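# Bridge three sticks over the blue disc using posts

## Task

Using any of the three arms (arm1 mounted near x=+0.62, y=0, z=+0.72 facing 180°; arm2 near x=-0.31, y=+0.54, z=+0.72 facing -60°; arm3 near x=-0.31, y=-0.54, z=+0.72 facing +60°; angles counter-clockwise from +x, metres in the scene frame), position all three sticks so the line along each stick's length, from one end to the other, runs above the blue disc painted on the table. When finished, no stick may be touching the table, every post must still be close to its original spot, and the arrangement must hold without any robot supporting it. Open the grippers and move the arms away at the end.

## Robot and tools

Setup: three identical i2rt Big YAM arms (arm1, arm2, arm3) are fixed to a tabletop. Each has six revolute joints, a two-finger gripper and a wrist camera that rides above the hand and looks toward the fingertips when joints 1 and 6 are zero and the hand points straight ahead and level. Reach is about 1.0 m measured from the joint 1 axis. Two more cameras, cam_high and cam_low, are fixed in the room. Objects may occasionally get nudged by an outside disturbance.

Frame: a single scene frame, origin on the floor, +z up, metres. The hand point is halfway between the fingertips; the hand z axis runs along the fingers and the fingers close along the hand y axis. Arm feet positions are only approximate and are not printed anywhere.

execute_actions(actions, cameras): actions is a list holding one action or nothing. An action is an object keyed by arm name; each arm entry has only "joints", an object of absolute joint targets (not offsets) by name, each a single number. Any subset of arms and joints may be given; all commanded motions begin at once and may finish at different moments. Names, units and ranges:
- joint1_rad: -2.879 to 2.879 rad, done within ±0.045. Spins the arm about its foot; positive is counter-clockwise viewed from above; at 0 the arm extends the way its foot faces.
- joint2_rad: 0 to 3.141, ±0.14. Shoulder; 0 leaves the upper arm pointing back roughly horizontally, increasing lifts it up and over to the front.
- joint3_rad: 0 to 3.019, ±0.09. Elbow; 0 is fully folded, increasing opens it.
- joint4_rad: -1.692 to 1.57, ±0.055. Hand pitch; positive tilts the fingers up.
- joint5_rad: -1.57 to 1.57, ±0.03. Sideways hand swing; positive goes toward the arm's right.
- joint6_rad: -2.094 to 2.094, ±0.035. Hand roll; positive is clockwise as seen from behind the hand.
- gripper_m: 0 to 0.093 m, ±0.003, the fingertip gap. Each pad can squeeze with roughly 50 to 62 N, some a bit less.
Example: {"arm1": {"joints": {"gripper_m": 0.05}}, "arm2": {"joints": {"joint1_rad": 0.3}}}. Joints differ in speed, so the hand can sweep a wide curve between postures. A joint left out may still be driving toward an older target. Any unknown key or out-of-range number rejects the whole call and nothing moves. cameras is a list drawn from arm1_cam_wrist, arm2_cam_wrist, arm3_cam_wrist, cam_high, cam_low, all; omitted, null or ["all"] gives every camera, [] gives none. An empty actions list just reports state and images.

wait(seconds): 0 to 10 s; commands nothing, lets the simulation run, then reports like an empty execute_actions.

zoom_image(camera, region): enlarges part of a camera's most recent full image; region is [x0, y0, x1, y1] pixels from the top-left, at most 504 by 504. Wrist images are 616x616 fisheye, cam_high and cam_low are 504x504.

finished_scene(scene): closes the current scene (give its number) once the last command has been held; irreversible; the reply tells whether the goal was met and gives the next task. Answering without any tool call ends everything.

Reading results: joint_positions gives current angles. joint_status says how each commanded joint of the last accepted action ended. off_target: it stopped short and may still push. contact_stop or time_out: it holds where it stopped, though after time_out a joint may keep pushing toward its target or a nearer one (at most 0.375, 0.375, 0.113, 0.225, 0.075, 0.3 rad from its position for joints 1 to 6) and will continue if the obstruction clears; on_its_own lists such joints, where "held at" means the held target, not the actual angle. To relieve the push, command the joint its reported angle. "joint command not followed", usually with a cause line, means a self- and inter-arm collision check refused that arm's joint targets (its gripper target still runs); those joints read not_followed and the arm may retry them on later actions until given acceptable targets. Calls without an action never show that line. A tiny target change may produce no motion. A joint carrying a load may droop. If a result reports a stop, the remaining motion calls in that same reply are skipped.

Hazards: the arms do not halt on contact and can press very hard. Hard pressing between two arms ends the run; hard collisions may too, and nothing reports arm-to-arm contact. The collision check can be late and ignores fingers, gripper housings and wrist cameras. Objects touching robots are fine. Knocking anything outside the work area ends the scene. Avoid dropping, slipping, slamming or shoving objects. Arms act independently; if one stalls, the others keep moving.

Heat: holding loads or pushing warms motors, even while you think. A MOTOR HOT warning appears from 85 °C; at 100 °C that arm and its gripper go limp and fall (OVER-TEMPERATURE FAULT) until cooled, and its unmet keys read limit_stop_at_motor_heat; resend targets afterwards. Some heat persists into the next scene.

The robot keeps executing the last command while you compose replies; longer replies mean more elapsed simulated time. Camera intrinsics (fisheye wrist cameras, radial-distortion room cameras) are supplied in the original listing for projecting image points.

Each tool is called after "Call:" as a command line: name --argument value for each argument, lists and objects as JSON in quotes; but a table of rows of numbers goes row by row, as --pt "numbers of a row", without its own name.

## Session

I'll start by looking at the current state and camera images.

Call:
execute_actions --actions '[]'

Scene clock: 0.00 s.
Motor temperatures (°C, as the motors report them): arm1=[28 26 30 30 29 28] | arm2=[28 29 28 30 27 27] | arm3=[28 31 28 27 28 28]
arm1.joint_positions: joint1_rad=-0.338 joint2_rad=+0.578 joint3_rad=+1.381 joint4_rad=-1.541 joint5_rad=-0.038 joint6_rad=-0.032 gripper_m=+0.094
arm1.joint_status: not commanded
arm1.hand: x=+0.4350 y=+0.0447 z=+1.2360 quat_wxyz=(+0.058, -0.908, +0.116, +0.399) (m; scene frame)
arm2.joint_positions: joint1_rad=-0.043 joint2_rad=+0.483 joint3_rad=+1.426 joint4_rad=-1.346 joint5_rad=-0.246 joint6_rad=+0.210 gripper_m=+0.094
arm2.joint_status: not commanded
arm2.hand: x=-0.1983 y=+0.4025 z=+1.3982 quat_wxyz=(-0.537, -0.449, -0.702, +0.132) (m; scene frame)
arm3.joint_positions: joint1_rad=+0.013 joint2_rad=+0.515 joint3_rad=+1.405 joint4_rad=-1.523 joint5_rad=-0.221 joint6_rad=-0.233 gripper_m=+0.095
arm3.joint_status: not commanded
arm3.hand: x=-0.2594 y=-0.3742 z=+1.3278 quat_wxyz=(-0.367, +0.574, -0.680, -0.270) (m; scene frame)
pictures: arm1_cam_wrist, arm2_cam_wrist, arm3_cam_wrist, cam_high, cam_low
Images, in order (width x height): arm1_cam_wrist 616x616, arm2_cam_wrist 616x616, arm3_cam_wrist 616x616, cam_high 504x504, cam_low 504x504.

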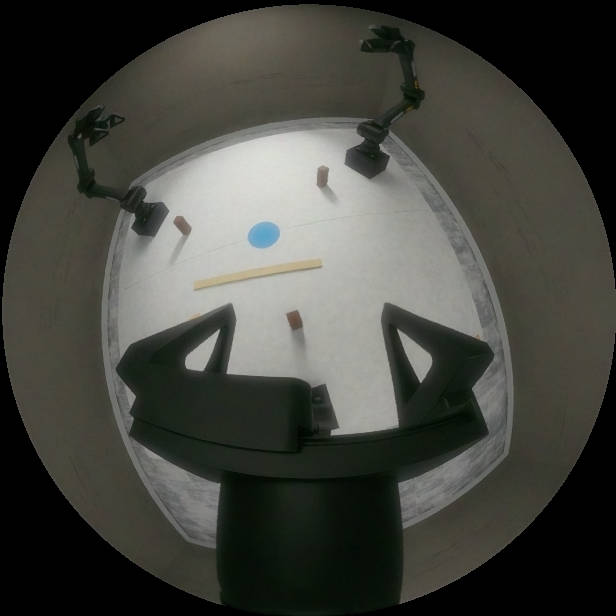

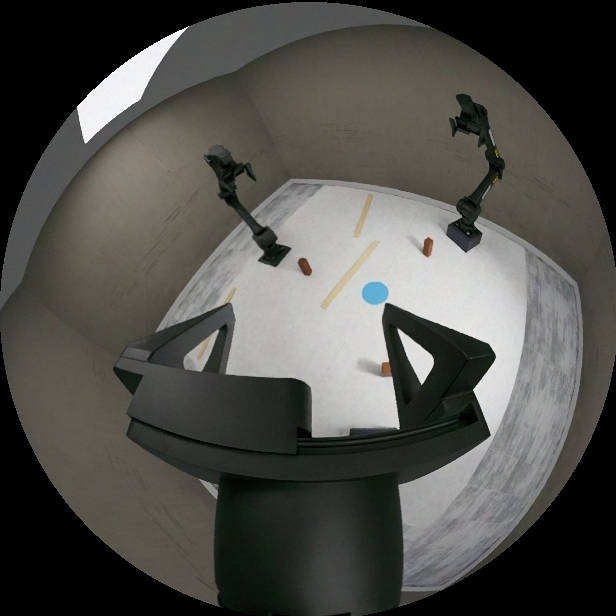

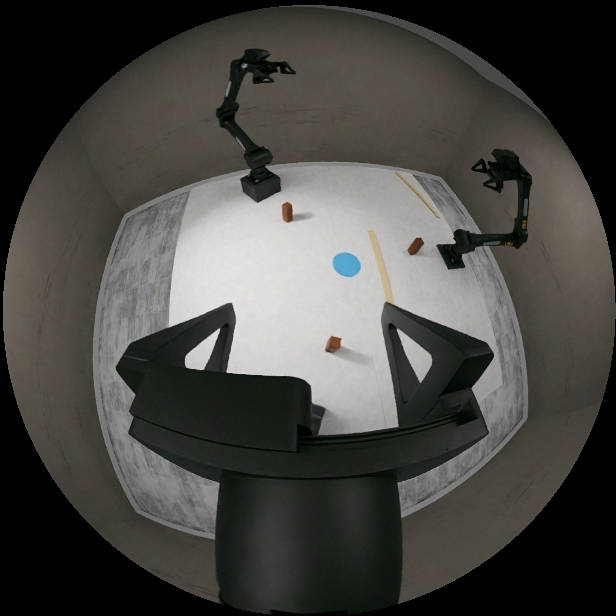

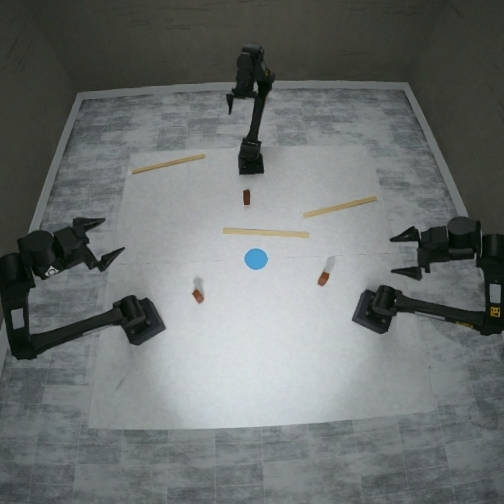

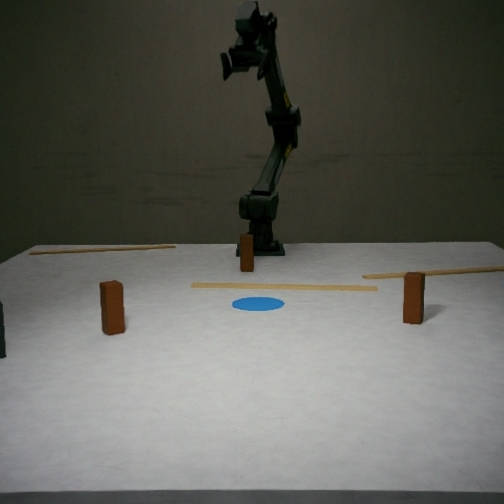

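Call:
zoom_image --camera "cam_high" --region '[100, 120, 420, 360]'

Call:
zoom_image --camera "cam_low" --region '[0, 200, 504, 360]'

Region (100, 120, 420, 360) of cam_high's 504x504 image, scaled by 1.575, with more detail than that image has; it fills the top 378 rows of this view, and the rest is white.

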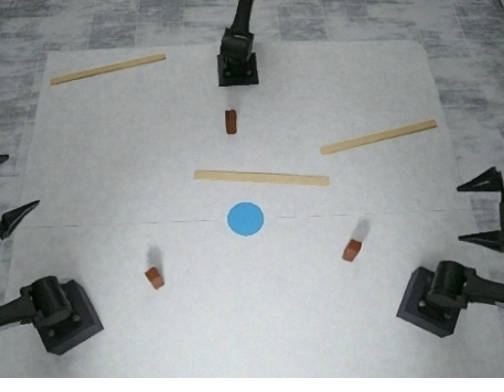

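Region (0, 200, 504, 360) of cam_low's 504x504 image, scaled by 1.000; it fills the top 160 rows of this view, and the rest is white.

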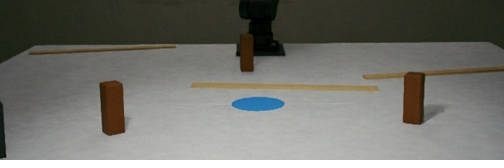

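Call:
execute_actions --actions '[{"arm1": {"joints": {"joint4_rad": -0.8}}, "arm2": {"joints": {"joint3_rad": 0.8}}, "arm3": {"joints": {"joint2_rad": 1.1}}}]' --cameras '["cam_high"]'

Scene clock: 34.70 s.
Motor temperatures (°C, as the motors report them): arm1=[28 26 35 31 29 28] | arm2=[28 29 33 30 27 27] | arm3=[28 31 32 27 28 28]
arm1.joint_positions: joint1_rad=-0.338 joint2_rad=+0.578 joint3_rad=+1.381 joint4_rad=-0.826 joint5_rad=-0.038 joint6_rad=-0.032 gripper_m=+0.094
arm1.joint_status: all done
arm1.hand: x=+0.3730 y=+0.0619 z=+1.3954 quat_wxyz=(+0.111, -0.712, +0.081, +0.689) (m; scene frame)
arm2.joint_positions: joint1_rad=-0.043 joint2_rad=+0.486 joint3_rad=+0.807 joint4_rad=-1.346 joint5_rad=-0.246 joint6_rad=+0.210 gripper_m=+0.094
arm2.joint_status: all done
arm2.hand: x=-0.1777 y=+0.3698 z=+1.0986 quat_wxyz=(-0.289, -0.552, -0.782, -0.001) (m; scene frame)
arm3.joint_positions: joint1_rad=+0.013 joint2_rad=+1.103 joint3_rad=+1.405 joint4_rad=-1.523 joint5_rad=-0.221 joint6_rad=-0.233 gripper_m=+0.095
arm3.joint_status: all done
arm3.hand: x=-0.1636 y=-0.2025 z=+1.1815 quat_wxyz=(-0.110, +0.604, -0.771, -0.169) (m; scene frame)
pictures: cam_high
Images, in order (width x height): cam_high 504x504.

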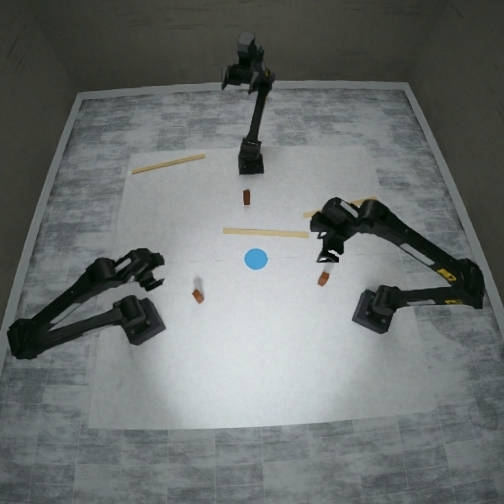

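Call:
execute_actions --actions '[{"arm1": {"joints": {"joint1_rad": -1.764, "joint3_rad": 1.233, "joint4_rad": -1.237, "joint5_rad": 0.0, "joint6_rad": -0.363}}, "arm2": {"joints": {"joint1_rad": 0.207, "joint2_rad": 1.3, "joint3_rad": 2.205, "joint4_rad": -1.429, "joint5_rad": 0.0, "joint6_rad": 0.835}}, "arm3": {"joints": {"joint1_rad": -0.865, "joint3_rad": 1.73, "joint4_rad": -1.256, "joint5_rad": 0.0, "joint6_rad": 1.496}}}]' --cameras '["cam_high"]'

Call:
execute_actions --actions '[{"arm1": {"joints": {"joint2_rad": 1.567}}, "arm2": {"joints": {"joint2_rad": 2.346}}, "arm3": {"joints": {"joint2_rad": 2.045}}}]'

Scene clock: 102.20 s.
Motor temperatures (°C, as the motors report them): arm1=[28 26 37 31 29 28] | arm2=[28 29 36 30 27 27] | arm3=[28 31 37 27 28 28]
arm1.joint_positions: joint1_rad=-1.754 joint2_rad=+0.585 joint3_rad=+1.227 joint4_rad=-1.223 joint5_rad=+0.001 joint6_rad=-0.351 gripper_m=+0.094
arm1.joint_status: all done
arm1.hand: x=+0.6569 y=+0.2451 z=+1.2264 quat_wxyz=(+0.416, -0.678, +0.556, +0.242) (m; scene frame)
arm2.joint_positions: joint1_rad=+0.204 joint2_rad=+1.289 joint3_rad=+2.168 joint4_rad=-1.428 joint5_rad=-0.002 joint6_rad=+0.822 gripper_m=+0.094
arm2.joint_status: all done
arm2.hand: x=-0.0203 y=+0.2037 z=+1.4936 quat_wxyz=(-0.485, -0.646, -0.589, -0.003) (m; scene frame)
arm3.joint_positions: joint1_rad=-0.862 joint2_rad=+1.098 joint3_rad=+1.692 joint4_rad=-1.273 joint5_rad=-0.002 joint6_rad=+1.485 gripper_m=+0.095
arm3.joint_status: all done
arm3.hand: x=+0.1053 y=-0.4560 z=+1.3536 quat_wxyz=(-0.288, -0.546, -0.721, -0.316) (m; scene frame)
pictures: cam_high
Images, in order (width x height): cam_high 504x504.

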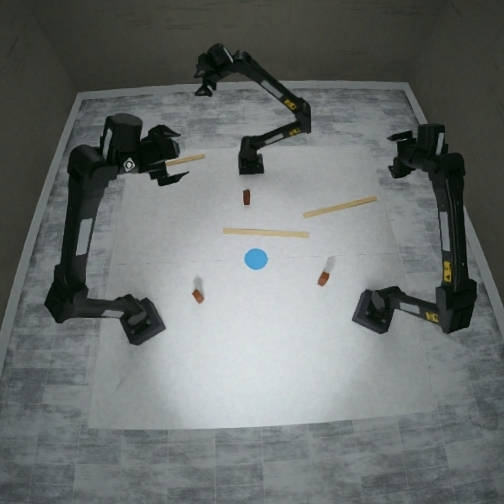

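Scene clock: 103.93 s.
Motor temperatures (°C, as the motors report them): arm1=[28 26 37 31 29 28] | arm2=[28 30 36 30 27 27] | arm3=[28 31 37 27 28 28]
arm1.joint_positions: joint1_rad=-1.754 joint2_rad=+1.577 joint3_rad=+1.227 joint4_rad=-1.223 joint5_rad=+0.001 joint6_rad=-0.351 gripper_m=+0.094
arm1.joint_status: all done
arm1.hand: x=+0.6893 y=+0.4428 z=+0.8713 quat_wxyz=(+0.006, -0.773, +0.634, +0.001) (m; scene frame)
arm2.joint_positions: joint1_rad=+0.204 joint2_rad=+2.368 joint3_rad=+2.186 joint4_rad=-1.427 joint5_rad=-0.002 joint6_rad=+0.823 gripper_m=+0.094
arm2.joint_status: all done
arm2.hand: x=+0.1635 y=+0.0125 z=+0.8433 quat_wxyz=(+0.024, -0.737, -0.675, -0.008) (m; scene frame)
arm3.joint_positions: joint1_rad=-0.862 joint2_rad=+2.061 joint3_rad=+1.709 joint4_rad=-1.265 joint5_rad=-0.002 joint6_rad=+1.486 gripper_m=+0.095
arm3.joint_status: all done
arm3.hand: x=+0.2871 y=-0.4250 z=+0.8488 quat_wxyz=(+0.017, -0.605, -0.795, +0.022) (m; scene frame)
pictures: arm1_cam_wrist, arm2_cam_wrist, arm3_cam_wrist, cam_high, cam_low
Images, in order (width x height): arm1_cam_wrist 616x616, arm2_cam_wrist 616x616, arm3_cam_wrist 616x616, cam_high 504x504, cam_low 504x504.

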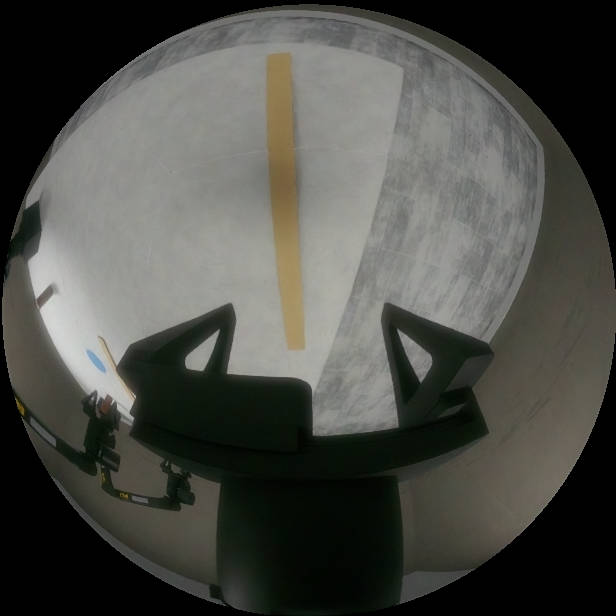

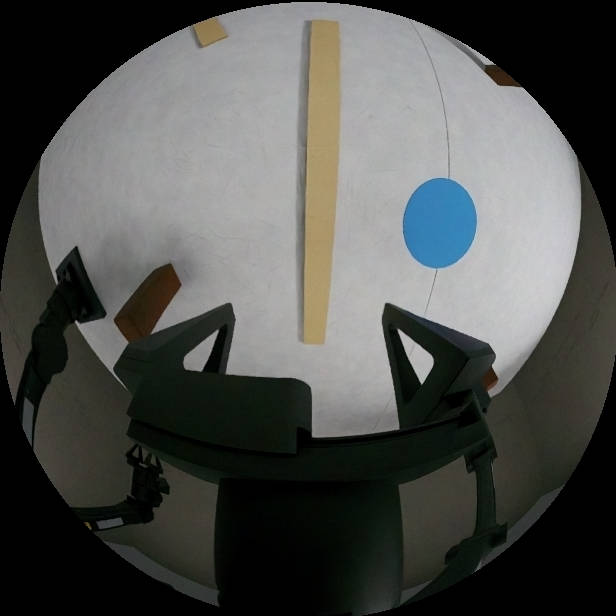

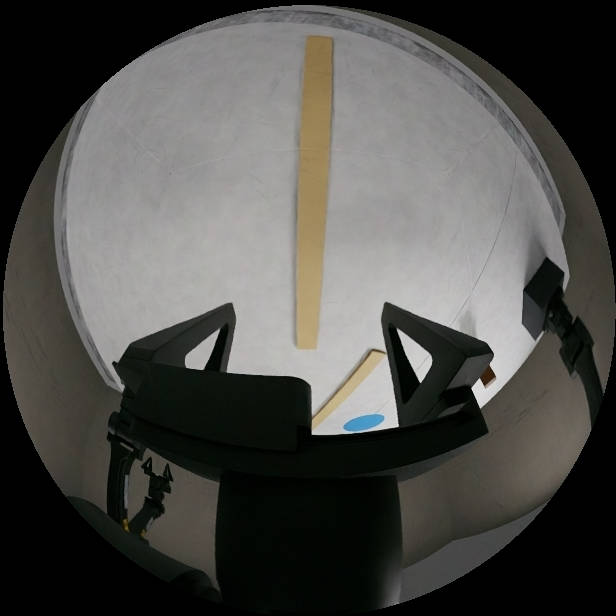

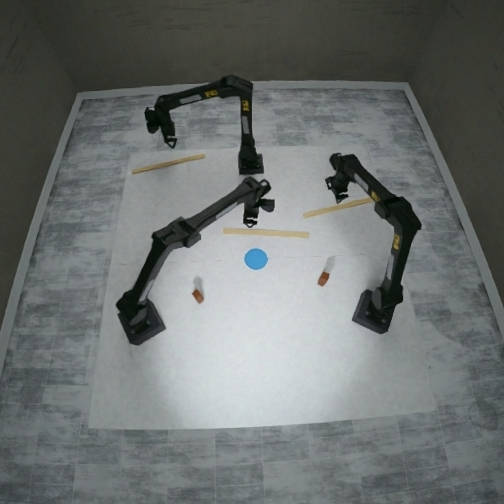

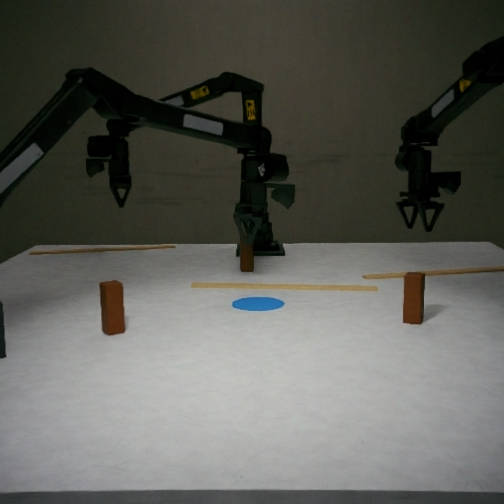

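Call:
zoom_image --camera "arm2_cam_wrist" --region '[240, 0, 500, 360]'

Call:
zoom_image --camera "cam_low" --region '[170, 220, 330, 320]'

Region (240, 0, 500, 360) of arm2_cam_wrist's 616x616 image, scaled by 1.400, with more detail than that image has.

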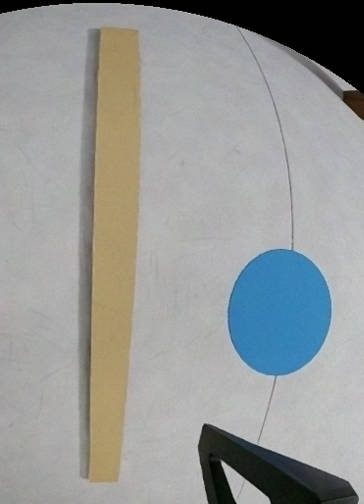

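Region (170, 220, 330, 320) of cam_low's 504x504 image, scaled by 3.150, with more detail than that image has; it fills the top 315 rows of this view, and the rest is white.

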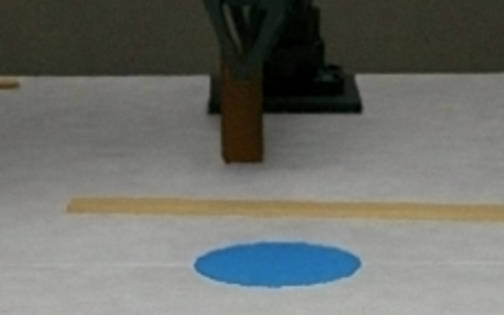

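Call:
zoom_image --camera "arm1_cam_wrist" --region '[200, 30, 420, 370]'

Call:
zoom_image --camera "arm3_cam_wrist" --region '[200, 20, 420, 360]'

Region (200, 30, 420, 370) of arm1_cam_wrist's 616x616 image, scaled by 1.482, with more detail than that image has; it fills the left 326 columns of this view, and the rest is white.

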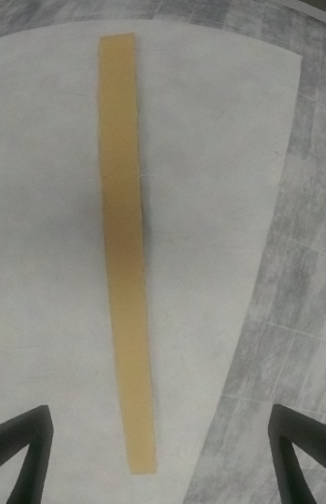

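Region (200, 20, 420, 360) of arm3_cam_wrist's 616x616 image, scaled by 1.482, with more detail than that image has; it fills the left 326 columns of this view, and the rest is white.

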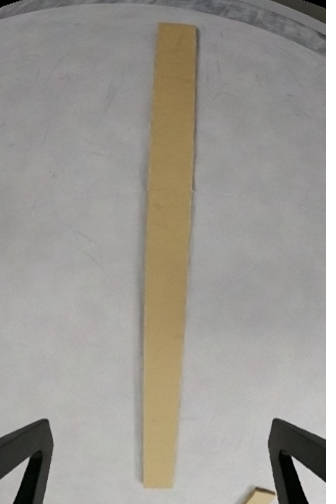

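Call:
execute_actions --actions '[{"arm1": {"joints": {"joint1_rad": -1.706, "joint2_rad": 1.680, "joint3_rad": 0.993, "joint4_rad": -0.869}}, "arm2": {"joints": {"joint1_rad": 0.183, "joint2_rad": 2.389, "joint3_rad": 1.996, "joint4_rad": -1.132}}, "arm3": {"joints": {"joint1_rad": -0.869, "joint2_rad": 2.120, "joint3_rad": 1.532, "joint4_rad": -0.945, "joint6_rad": 1.527}}}]'

Scene clock: 143.40 s.
Motor temperatures (°C, as the motors report them): arm1=[28 28 37 31 29 28] | arm2=[28 39 38 30 27 27] | arm3=[28 35 36 27 28 28]
arm1.joint_positions: joint1_rad=-1.710 joint2_rad=+1.691 joint3_rad=+0.980 joint4_rad=-0.885 joint5_rad=+0.001 joint6_rad=-0.351 gripper_m=+0.094
arm1.joint_status: all done
arm1.hand: x=+0.6668 y=+0.4153 z=+0.7424 quat_wxyz=(-0.003, -0.787, +0.617, -0.005) (m; scene frame)
arm2.joint_positions: joint1_rad=+0.184 joint2_rad=+2.387 joint3_rad=+1.999 joint4_rad=-1.143 joint5_rad=-0.002 joint6_rad=+0.823 gripper_m=+0.094
arm2.joint_status: all done
arm2.hand: x=+0.1540 y=+0.0033 z=+0.7618 quat_wxyz=(-0.015, -0.744, -0.668, -0.007) (m; scene frame)
arm3.joint_positions: joint1_rad=-0.862 joint2_rad=+2.138 joint3_rad=+1.518 joint4_rad=-0.960 joint5_rad=-0.002 joint6_rad=+1.516 gripper_m=+0.095
arm3.joint_status: all done
arm3.hand: x=+0.2706 y=-0.4288 z=+0.7393 quat_wxyz=(+0.005, -0.618, -0.786, +0.008) (m; scene frame)
pictures: arm1_cam_wrist, arm2_cam_wrist, arm3_cam_wrist, cam_high, cam_low
Images, in order (width x height): arm1_cam_wrist 616x616, arm2_cam_wrist 616x616, arm3_cam_wrist 616x616, cam_high 504x504, cam_low 504x504.

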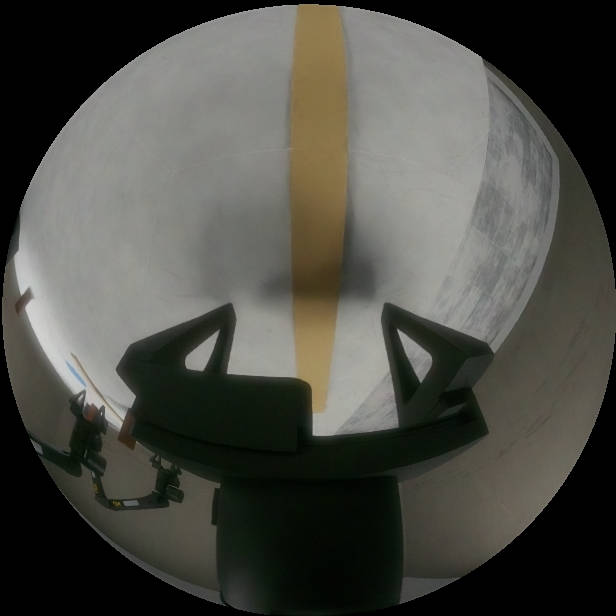

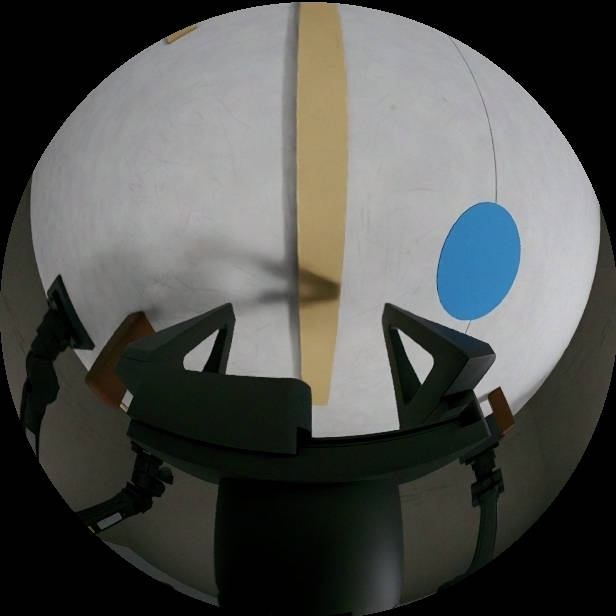

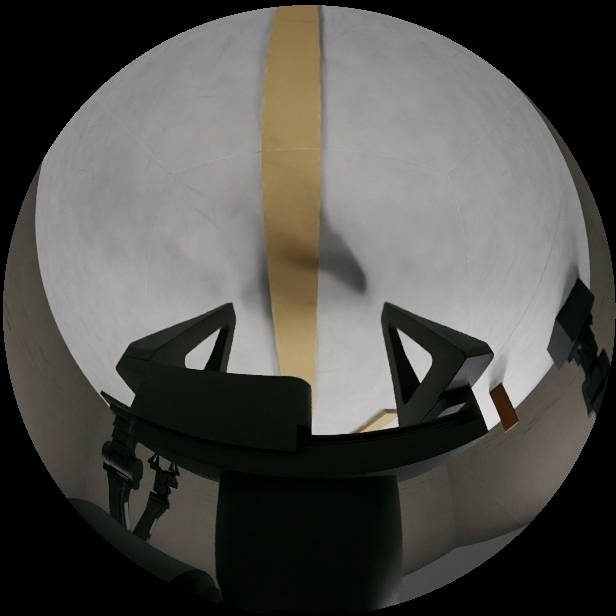

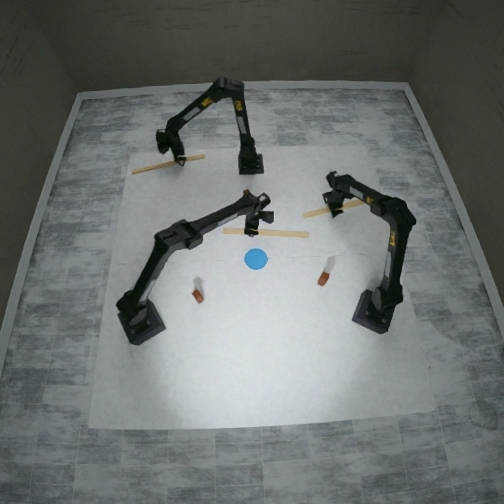

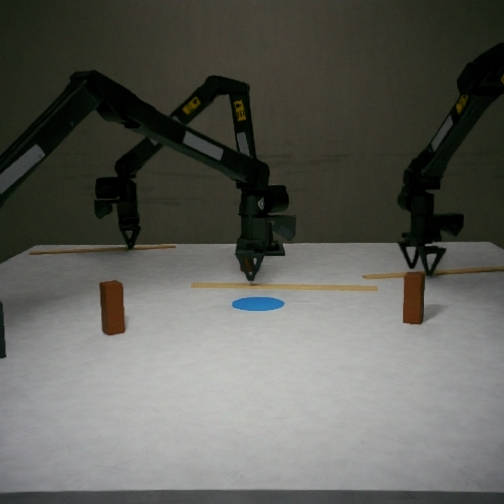

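Call:
execute_actions --actions '[{"arm1": {"joints": {"joint1_rad": -1.731, "joint2_rad": 1.738, "joint3_rad": 0.968, "joint4_rad": -0.783}}, "arm2": {"joints": {"joint2_rad": 2.445, "joint3_rad": 1.978, "joint4_rad": -1.082, "joint5_rad": 0.012}}, "arm3": {"joints": {"joint2_rad": 2.175, "joint3_rad": 1.553, "joint4_rad": -0.887}}}]' --cameras '["arm1_cam_wrist", "arm2_cam_wrist", "arm3_cam_wrist", "cam_low"]'

Scene clock: 155.77 s.
Motor temperatures (°C, as the motors report them): arm1=[28 28 37 31 29 28] | arm2=[28 39 37 30 27 27] | arm3=[28 35 36 27 28 28]
arm1.joint_positions: joint1_rad=-1.722 joint2_rad=+1.722 joint3_rad=+0.980 joint4_rad=-0.806 joint5_rad=-0.006 joint6_rad=-0.354 gripper_m=+0.094
arm1.joint_status: all done
arm1.hand: x=+0.6724 y=+0.4299 z=+0.7299 quat_wxyz=(+0.015, -0.784, +0.621, +0.010) (m; scene frame)
arm2.joint_positions: joint1_rad=+0.185 joint2_rad=+2.423 joint3_rad=+1.991 joint4_rad=-1.092 joint5_rad=+0.011 joint6_rad=+0.823 gripper_m=+0.094
arm2.joint_status: all done
arm2.hand: x=+0.1539 y=+0.0007 z=+0.7348 quat_wxyz=(-0.018, -0.744, -0.668, +0.000) (m; scene frame)
arm3.joint_positions: joint1_rad=-0.862 joint2_rad=+2.155 joint3_rad=+1.521 joint4_rad=-0.904 joint5_rad=-0.002 joint6_rad=+1.517 gripper_m=+0.095
arm3.joint_status: all done
arm3.hand: x=+0.2824 y=-0.4266 z=+0.7304 quat_wxyz=(-0.009, -0.618, -0.786, -0.008) (m; scene frame)
pictures: arm1_cam_wrist, arm2_cam_wrist, arm3_cam_wrist, cam_low
Images, in order (width x height): arm1_cam_wrist 616x616, arm2_cam_wrist 616x616, arm3_cam_wrist 616x616, cam_low 504x504.

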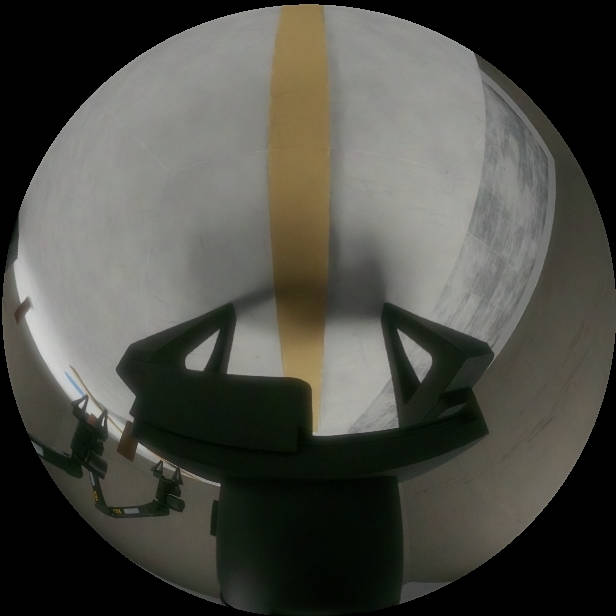

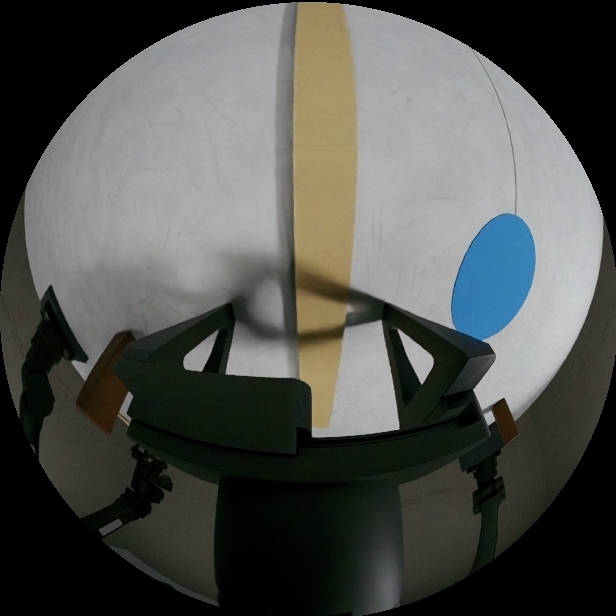

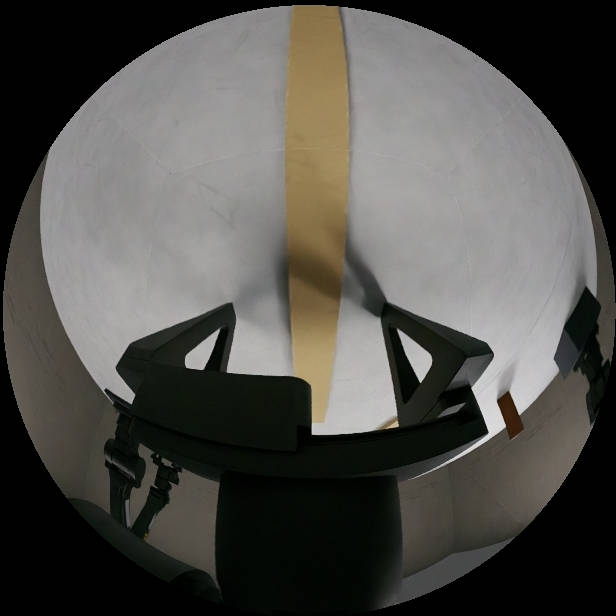

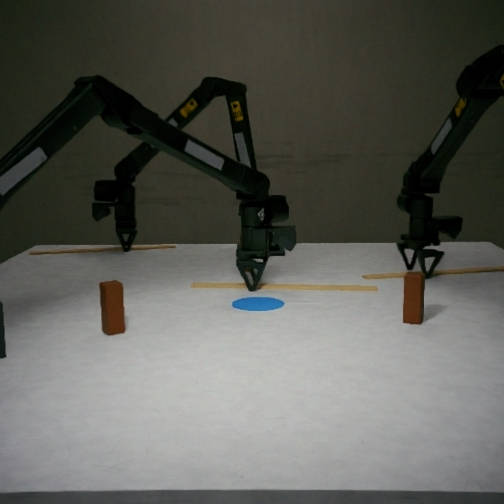

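Call:
execute_actions --actions '[{"arm1": {"joints": {"joint4_rad": -0.858}}, "arm2": {"joints": {"joint4_rad": -1.142}}, "arm3": {"joints": {"joint4_rad": -0.944}}}]' --cameras '[]'

Call:
execute_actions --actions '[{"arm1": {"joints": {"gripper_m": 0.0}}, "arm2": {"joints": {"gripper_m": 0.0}}, "arm3": {"joints": {"gripper_m": 0.0}}}]' --cameras '["arm1_cam_wrist", "arm2_cam_wrist", "arm3_cam_wrist", "cam_low"]'

Scene clock: 168.63 s.
Motor temperatures (°C, as the motors report them): arm1=[28 28 36 31 29 28] | arm2=[28 39 36 30 27 27] | arm3=[28 35 37 27 28 28]
arm1.joint_positions: joint1_rad=-1.722 joint2_rad=+1.723 joint3_rad=+0.980 joint4_rad=-0.843 joint5_rad=-0.004 joint6_rad=-0.354 gripper_m=+0.094
arm1.joint_status: all done
arm1.hand: x=+0.6717 y=+0.4209 z=+0.7295 quat_wxyz=(+0.000, -0.784, +0.621, +0.000) (m; scene frame)
arm2.joint_positions: joint1_rad=+0.185 joint2_rad=+2.423 joint3_rad=+1.991 joint4_rad=-1.127 joint5_rad=+0.011 joint6_rad=+0.824 gripper_m=+0.094
arm2.joint_status: all done
arm2.hand: x=+0.1483 y=+0.0073 z=+0.7346 quat_wxyz=(-0.001, -0.745, -0.668, -0.001) (m; scene frame)
arm3.joint_positions: joint1_rad=-0.862 joint2_rad=+2.157 joint3_rad=+1.521 joint4_rad=-0.930 joint5_rad=-0.002 joint6_rad=+1.517 gripper_m=+0.095
arm3.joint_status: all done
arm3.hand: x=+0.2756 y=-0.4279 z=+0.7292 quat_wxyz=(+0.000, -0.618, -0.786, +0.003) (m; scene frame)
pictures: none
No camera images: the call's "cameras" was empty. Leave "cameras" out to get every camera's image.

Scene clock: 169.37 s.
Motor temperatures (°C, as the motors report them): arm1=[28 28 36 31 29 28] | arm2=[28 39 36 30 27 27] | arm3=[28 35 37 27 28 28]
arm1.joint_positions: joint1_rad=-1.722 joint2_rad=+1.723 joint3_rad=+0.980 joint4_rad=-0.846 joint5_rad=-0.002 joint6_rad=-0.354 gripper_m=+0.027
arm1.joint_status: gripper_m off_target (ended at +0.027, target +0.000)
arm1.hand: x=+0.6719 y=+0.4201 z=+0.7294 quat_wxyz=(-0.001, -0.784, +0.621, -0.002) (m; scene frame)
arm2.joint_positions: joint1_rad=+0.185 joint2_rad=+2.423 joint3_rad=+1.991 joint4_rad=-1.131 joint5_rad=+0.011 joint6_rad=+0.824 gripper_m=+0.026
arm2.joint_status: gripper_m off_target (ended at +0.026, target +0.000)
arm2.hand: x=+0.1476 y=+0.0081 z=+0.7346 quat_wxyz=(+0.001, -0.745, -0.667, -0.001) (m; scene frame)
arm3.joint_positions: joint1_rad=-0.862 joint2_rad=+2.158 joint3_rad=+1.521 joint4_rad=-0.932 joint5_rad=-0.002 joint6_rad=+1.517 gripper_m=+0.027
arm3.joint_status: gripper_m off_target (ended at +0.027, target +0.000)
arm3.hand: x=+0.2752 y=-0.4280 z=+0.7290 quat_wxyz=(+0.001, -0.618, -0.786, +0.004) (m; scene frame)
pictures: arm1_cam_wrist, arm2_cam_wrist, arm3_cam_wrist, cam_low
Images, in order (width x height): arm1_cam_wrist 616x616, arm2_cam_wrist 616x616, arm3_cam_wrist 616x616, cam_low 504x504.

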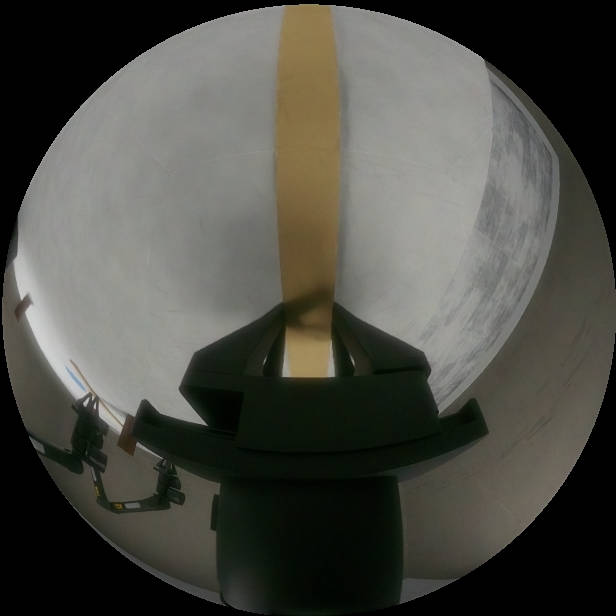

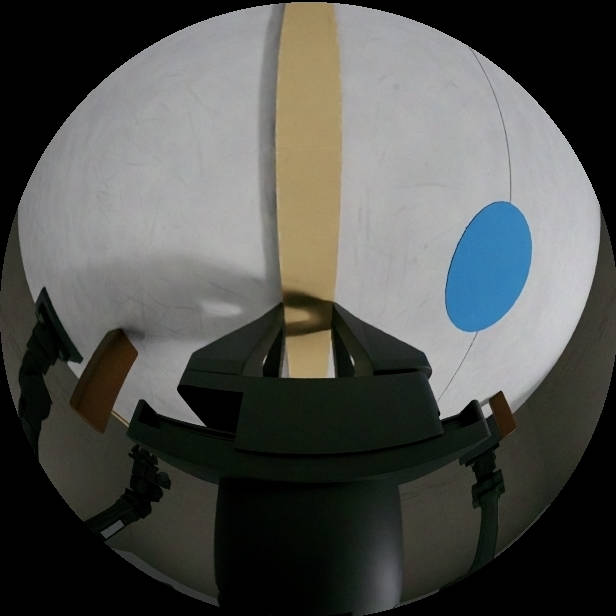

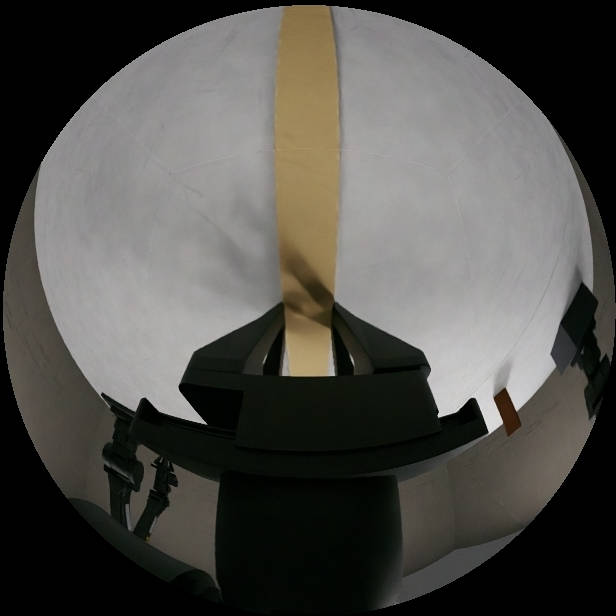

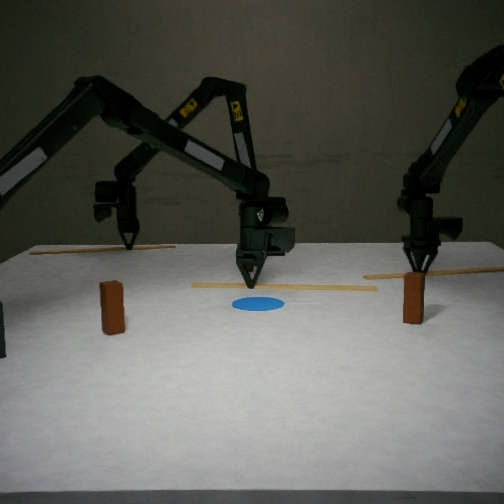

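Call:
zoom_image --camera "cam_low" --region '[0, 220, 252, 350]'

Call:
zoom_image --camera "cam_low" --region '[252, 220, 504, 350]'

Call:
zoom_image --camera "arm2_cam_wrist" --region '[40, 280, 240, 480]'

Call:
zoom_image --camera "arm3_cam_wrist" --region '[440, 320, 600, 480]'

Region (0, 220, 252, 350) of cam_low's 504x504 image, scaled by 2.000, with more detail than that image has; it fills the top 260 rows of this view, and the rest is white.

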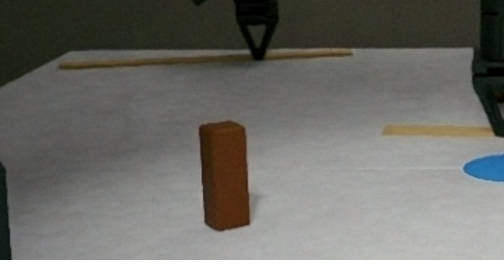

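Region (252, 220, 504, 350) of cam_low's 504x504 image, scaled by 2.000, with more detail than that image has; it fills the top 260 rows of this view, and the rest is white.

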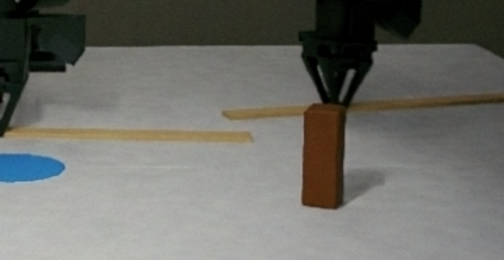

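Region (40, 280, 240, 480) of arm2_cam_wrist's 616x616 image, scaled by 2.520, with more detail than that image has.

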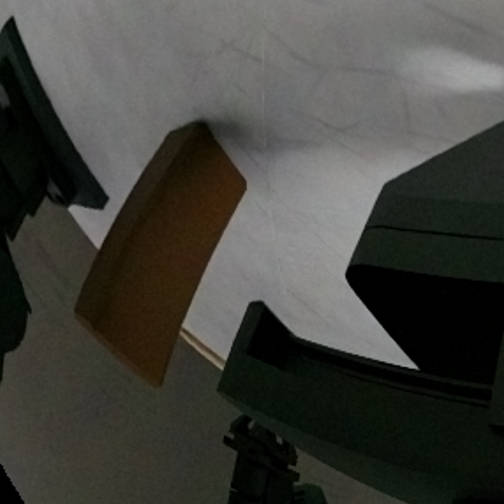

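Region (440, 320, 600, 480) of arm3_cam_wrist's 616x616 image, scaled by 3.150, with more detail than that image has.

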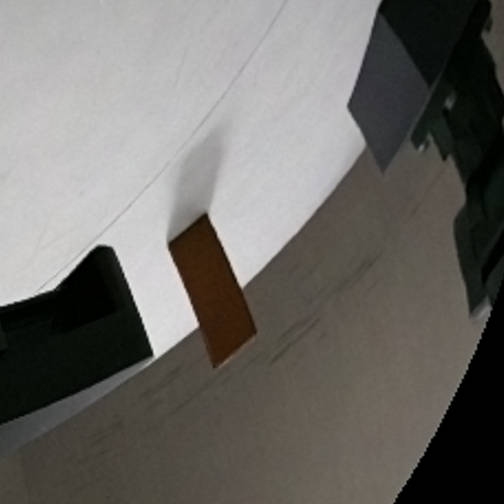

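Call:
execute_actions --actions '[{"arm1": {"joints": {"joint2_rad": 1.42}}, "arm2": {"joints": {"joint2_rad": 2.15}}, "arm3": {"joints": {"joint2_rad": 1.88}}}]' --cameras '["cam_low", "cam_high"]'

Scene clock: 218.70 s.
Motor temperatures (°C, as the motors report them): arm1=[28 28 35 31 29 28] | arm2=[28 40 36 30 27 27] | arm3=[28 36 38 27 28 28]
arm1.joint_positions: joint1_rad=-1.722 joint2_rad=+1.422 joint3_rad=+0.961 joint4_rad=-0.848 joint5_rad=-0.002 joint6_rad=-0.354 gripper_m=+0.027
arm1.joint_status: all done
arm1.hand: x=+0.6731 y=+0.4337 z=+0.8472 quat_wxyz=(+0.119, -0.777, +0.614, +0.071) (m; scene frame)
arm2.joint_positions: joint1_rad=+0.185 joint2_rad=+2.141 joint3_rad=+1.967 joint4_rad=-1.137 joint5_rad=+0.011 joint6_rad=+0.824 gripper_m=+0.026
arm2.joint_status: all done
arm2.hand: x=+0.1618 y=-0.0118 z=+0.9201 quat_wxyz=(-0.124, -0.740, -0.661, +0.001) (m; scene frame)
arm3.joint_positions: joint1_rad=-0.862 joint2_rad=+1.889 joint3_rad=+1.530 joint4_rad=-0.934 joint5_rad=-0.002 joint6_rad=+1.518 gripper_m=+0.027
arm3.joint_status: all done
arm3.hand: x=+0.3101 y=-0.4204 z=+0.8917 quat_wxyz=(-0.090, -0.612, -0.779, -0.099) (m; scene frame)
pictures: cam_high, cam_low
Images, in order (width x height): cam_high 504x504, cam_low 504x504.

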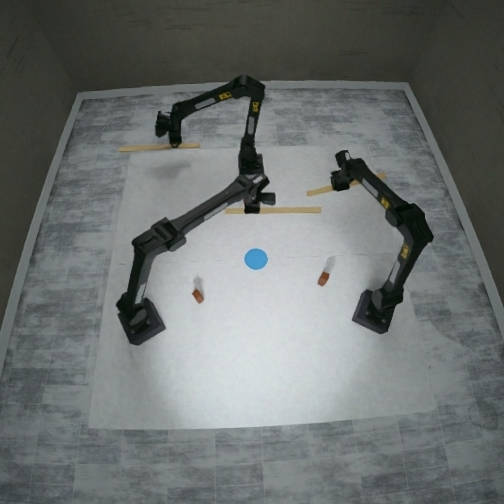

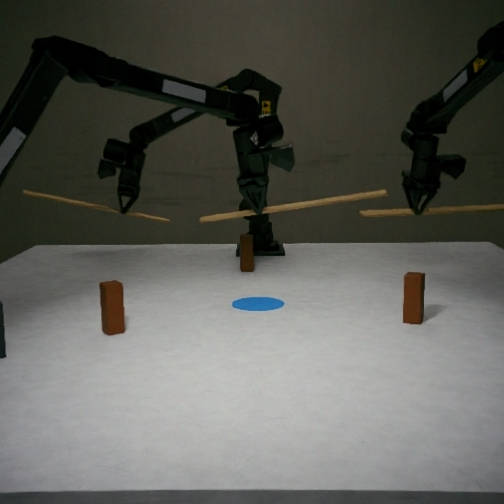

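All three sticks are lifted. Now retract them toward the viewpoints near each post.

Call:
execute_actions --actions '[{"arm1": {"joints": {"joint2_rad": 0.978, "joint4_rad": -1.476}}, "arm2": {"joints": {"joint2_rad": 1.09, "joint4_rad": -1.203}}, "arm3": {"joints": {"joint2_rad": 1.047, "joint4_rad": -1.27}}}]' --cameras '[]'

Call:
execute_actions --actions '[{"arm1": {"joints": {"joint1_rad": -0.379, "joint3_rad": 0.885, "joint5_rad": 0.0, "joint6_rad": 0.0}}, "arm2": {"joints": {"joint1_rad": -0.323, "joint3_rad": 0.725, "joint5_rad": 0.0, "joint6_rad": 0.0}}, "arm3": {"joints": {"joint1_rad": -0.384, "joint3_rad": 0.755, "joint5_rad": 0.0, "joint6_rad": 0.0}}}]'

Scene clock: 222.57 s.
Motor temperatures (°C, as the motors report them): arm1=[28 28 36 31 29 28] | arm2=[28 40 36 30 27 27] | arm3=[28 36 38 27 28 28]
arm1.joint_positions: joint1_rad=-1.722 joint2_rad=+0.978 joint3_rad=+0.961 joint4_rad=-1.463 joint5_rad=-0.002 joint6_rad=-0.354 gripper_m=+0.027
arm1.joint_status: all done
arm1.hand: x=+0.6518 y=+0.2654 z=+0.9682 quat_wxyz=(+0.046, -0.783, +0.620, +0.026) (m; scene frame)
arm2.joint_positions: joint1_rad=+0.185 joint2_rad=+1.102 joint3_rad=+1.977 joint4_rad=-1.199 joint5_rad=+0.011 joint6_rad=+0.825 gripper_m=+0.026
arm2.joint_status: all done
arm2.hand: x=-0.0584 y=+0.2302 z=+1.5285 quat_wxyz=(-0.580, -0.611, -0.538, +0.008) (m; scene frame)
arm3.joint_positions: joint1_rad=-0.862 joint2_rad=+1.055 joint3_rad=+1.531 joint4_rad=-1.258 joint5_rad=-0.002 joint6_rad=+1.519 gripper_m=+0.027
arm3.joint_status: all done
arm3.hand: x=+0.0951 y=-0.4582 z=+1.2906 quat_wxyz=(-0.251, -0.571, -0.728, -0.285) (m; scene frame)
pictures: none
No camera images: the call's "cameras" was empty. Leave "cameras" out to get every camera's image.

Scene clock: 224.70 s.
Motor temperatures (°C, as the motors report them): arm1=[28 28 36 31 29 28] | arm2=[28 40 36 30 27 27] | arm3=[28 35 38 27 28 28]
arm1.joint_positions: joint1_rad=-0.386 joint2_rad=+0.980 joint3_rad=+0.883 joint4_rad=-1.465 joint5_rad=-0.001 joint6_rad=-0.012 gripper_m=+0.027
arm1.joint_status: all done
arm1.hand: x=+0.3851 y=+0.0848 z=+0.9327 quat_wxyz=(+0.008, -0.985, +0.172, +0.002) (m; scene frame)
arm2.joint_positions: joint1_rad=-0.325 joint2_rad=+1.102 joint3_rad=+0.728 joint4_rad=-1.201 joint5_rad=+0.000 joint6_rad=+0.013 gripper_m=+0.026
arm2.joint_status: all done
arm2.hand: x=-0.2565 y=+0.2750 z=+0.9282 quat_wxyz=(+0.006, -0.636, -0.772, -0.008) (m; scene frame)
arm3.joint_positions: joint1_rad=-0.387 joint2_rad=+1.058 joint3_rad=+0.747 joint4_rad=-1.261 joint5_rad=-0.001 joint6_rad=+0.011 gripper_m=+0.027
arm3.joint_status: all done
arm3.hand: x=-0.1047 y=-0.3776 z=+0.9274 quat_wxyz=(+0.006, +0.319, -0.948, +0.002) (m; scene frame)
pictures: arm1_cam_wrist, arm2_cam_wrist, arm3_cam_wrist, cam_high, cam_low
Images, in order (width x height): arm1_cam_wrist 616x616, arm2_cam_wrist 616x616, arm3_cam_wrist 616x616, cam_high 504x504, cam_low 504x504.

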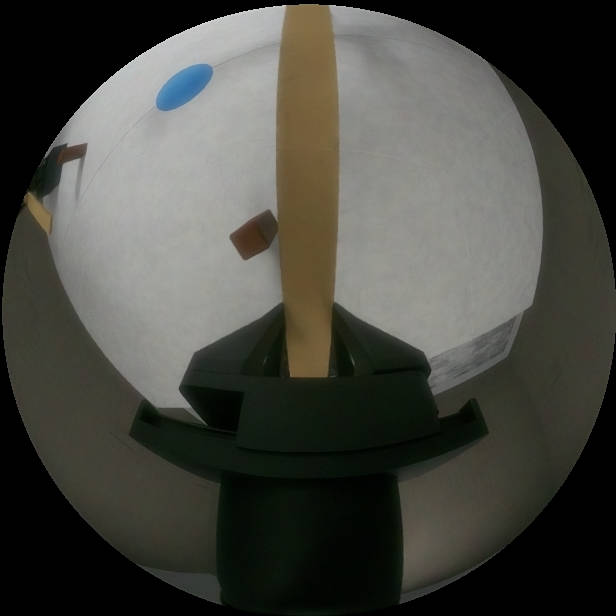

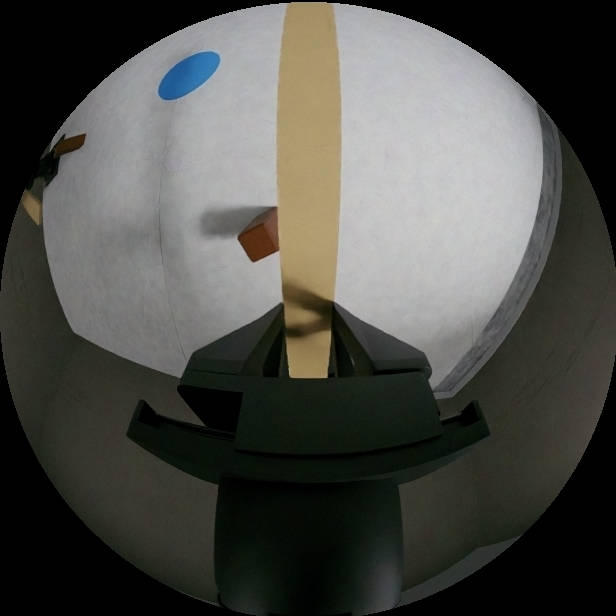

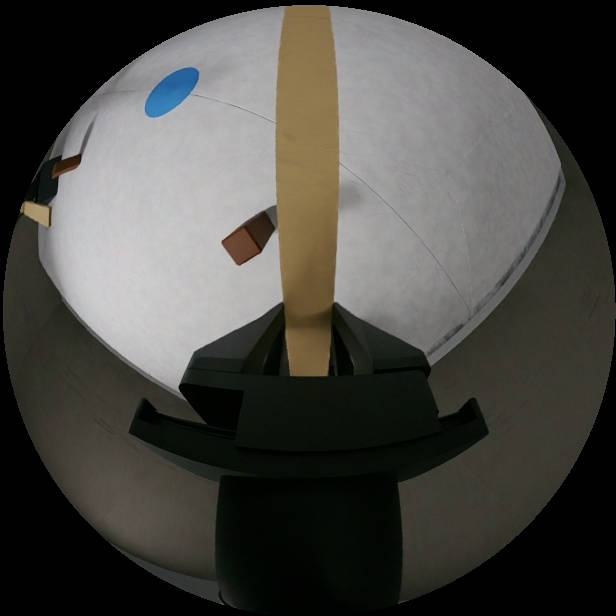

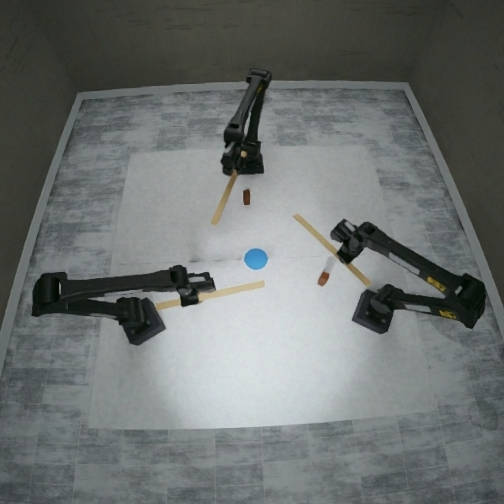

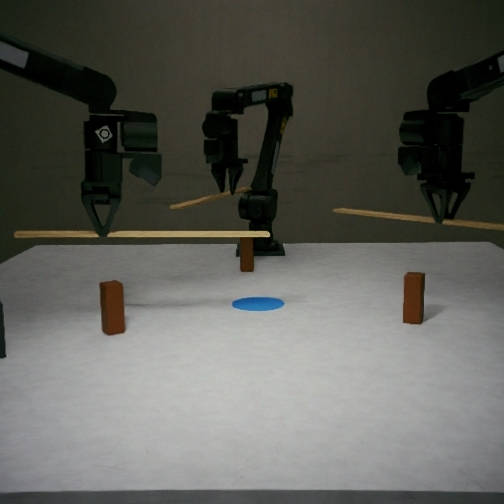

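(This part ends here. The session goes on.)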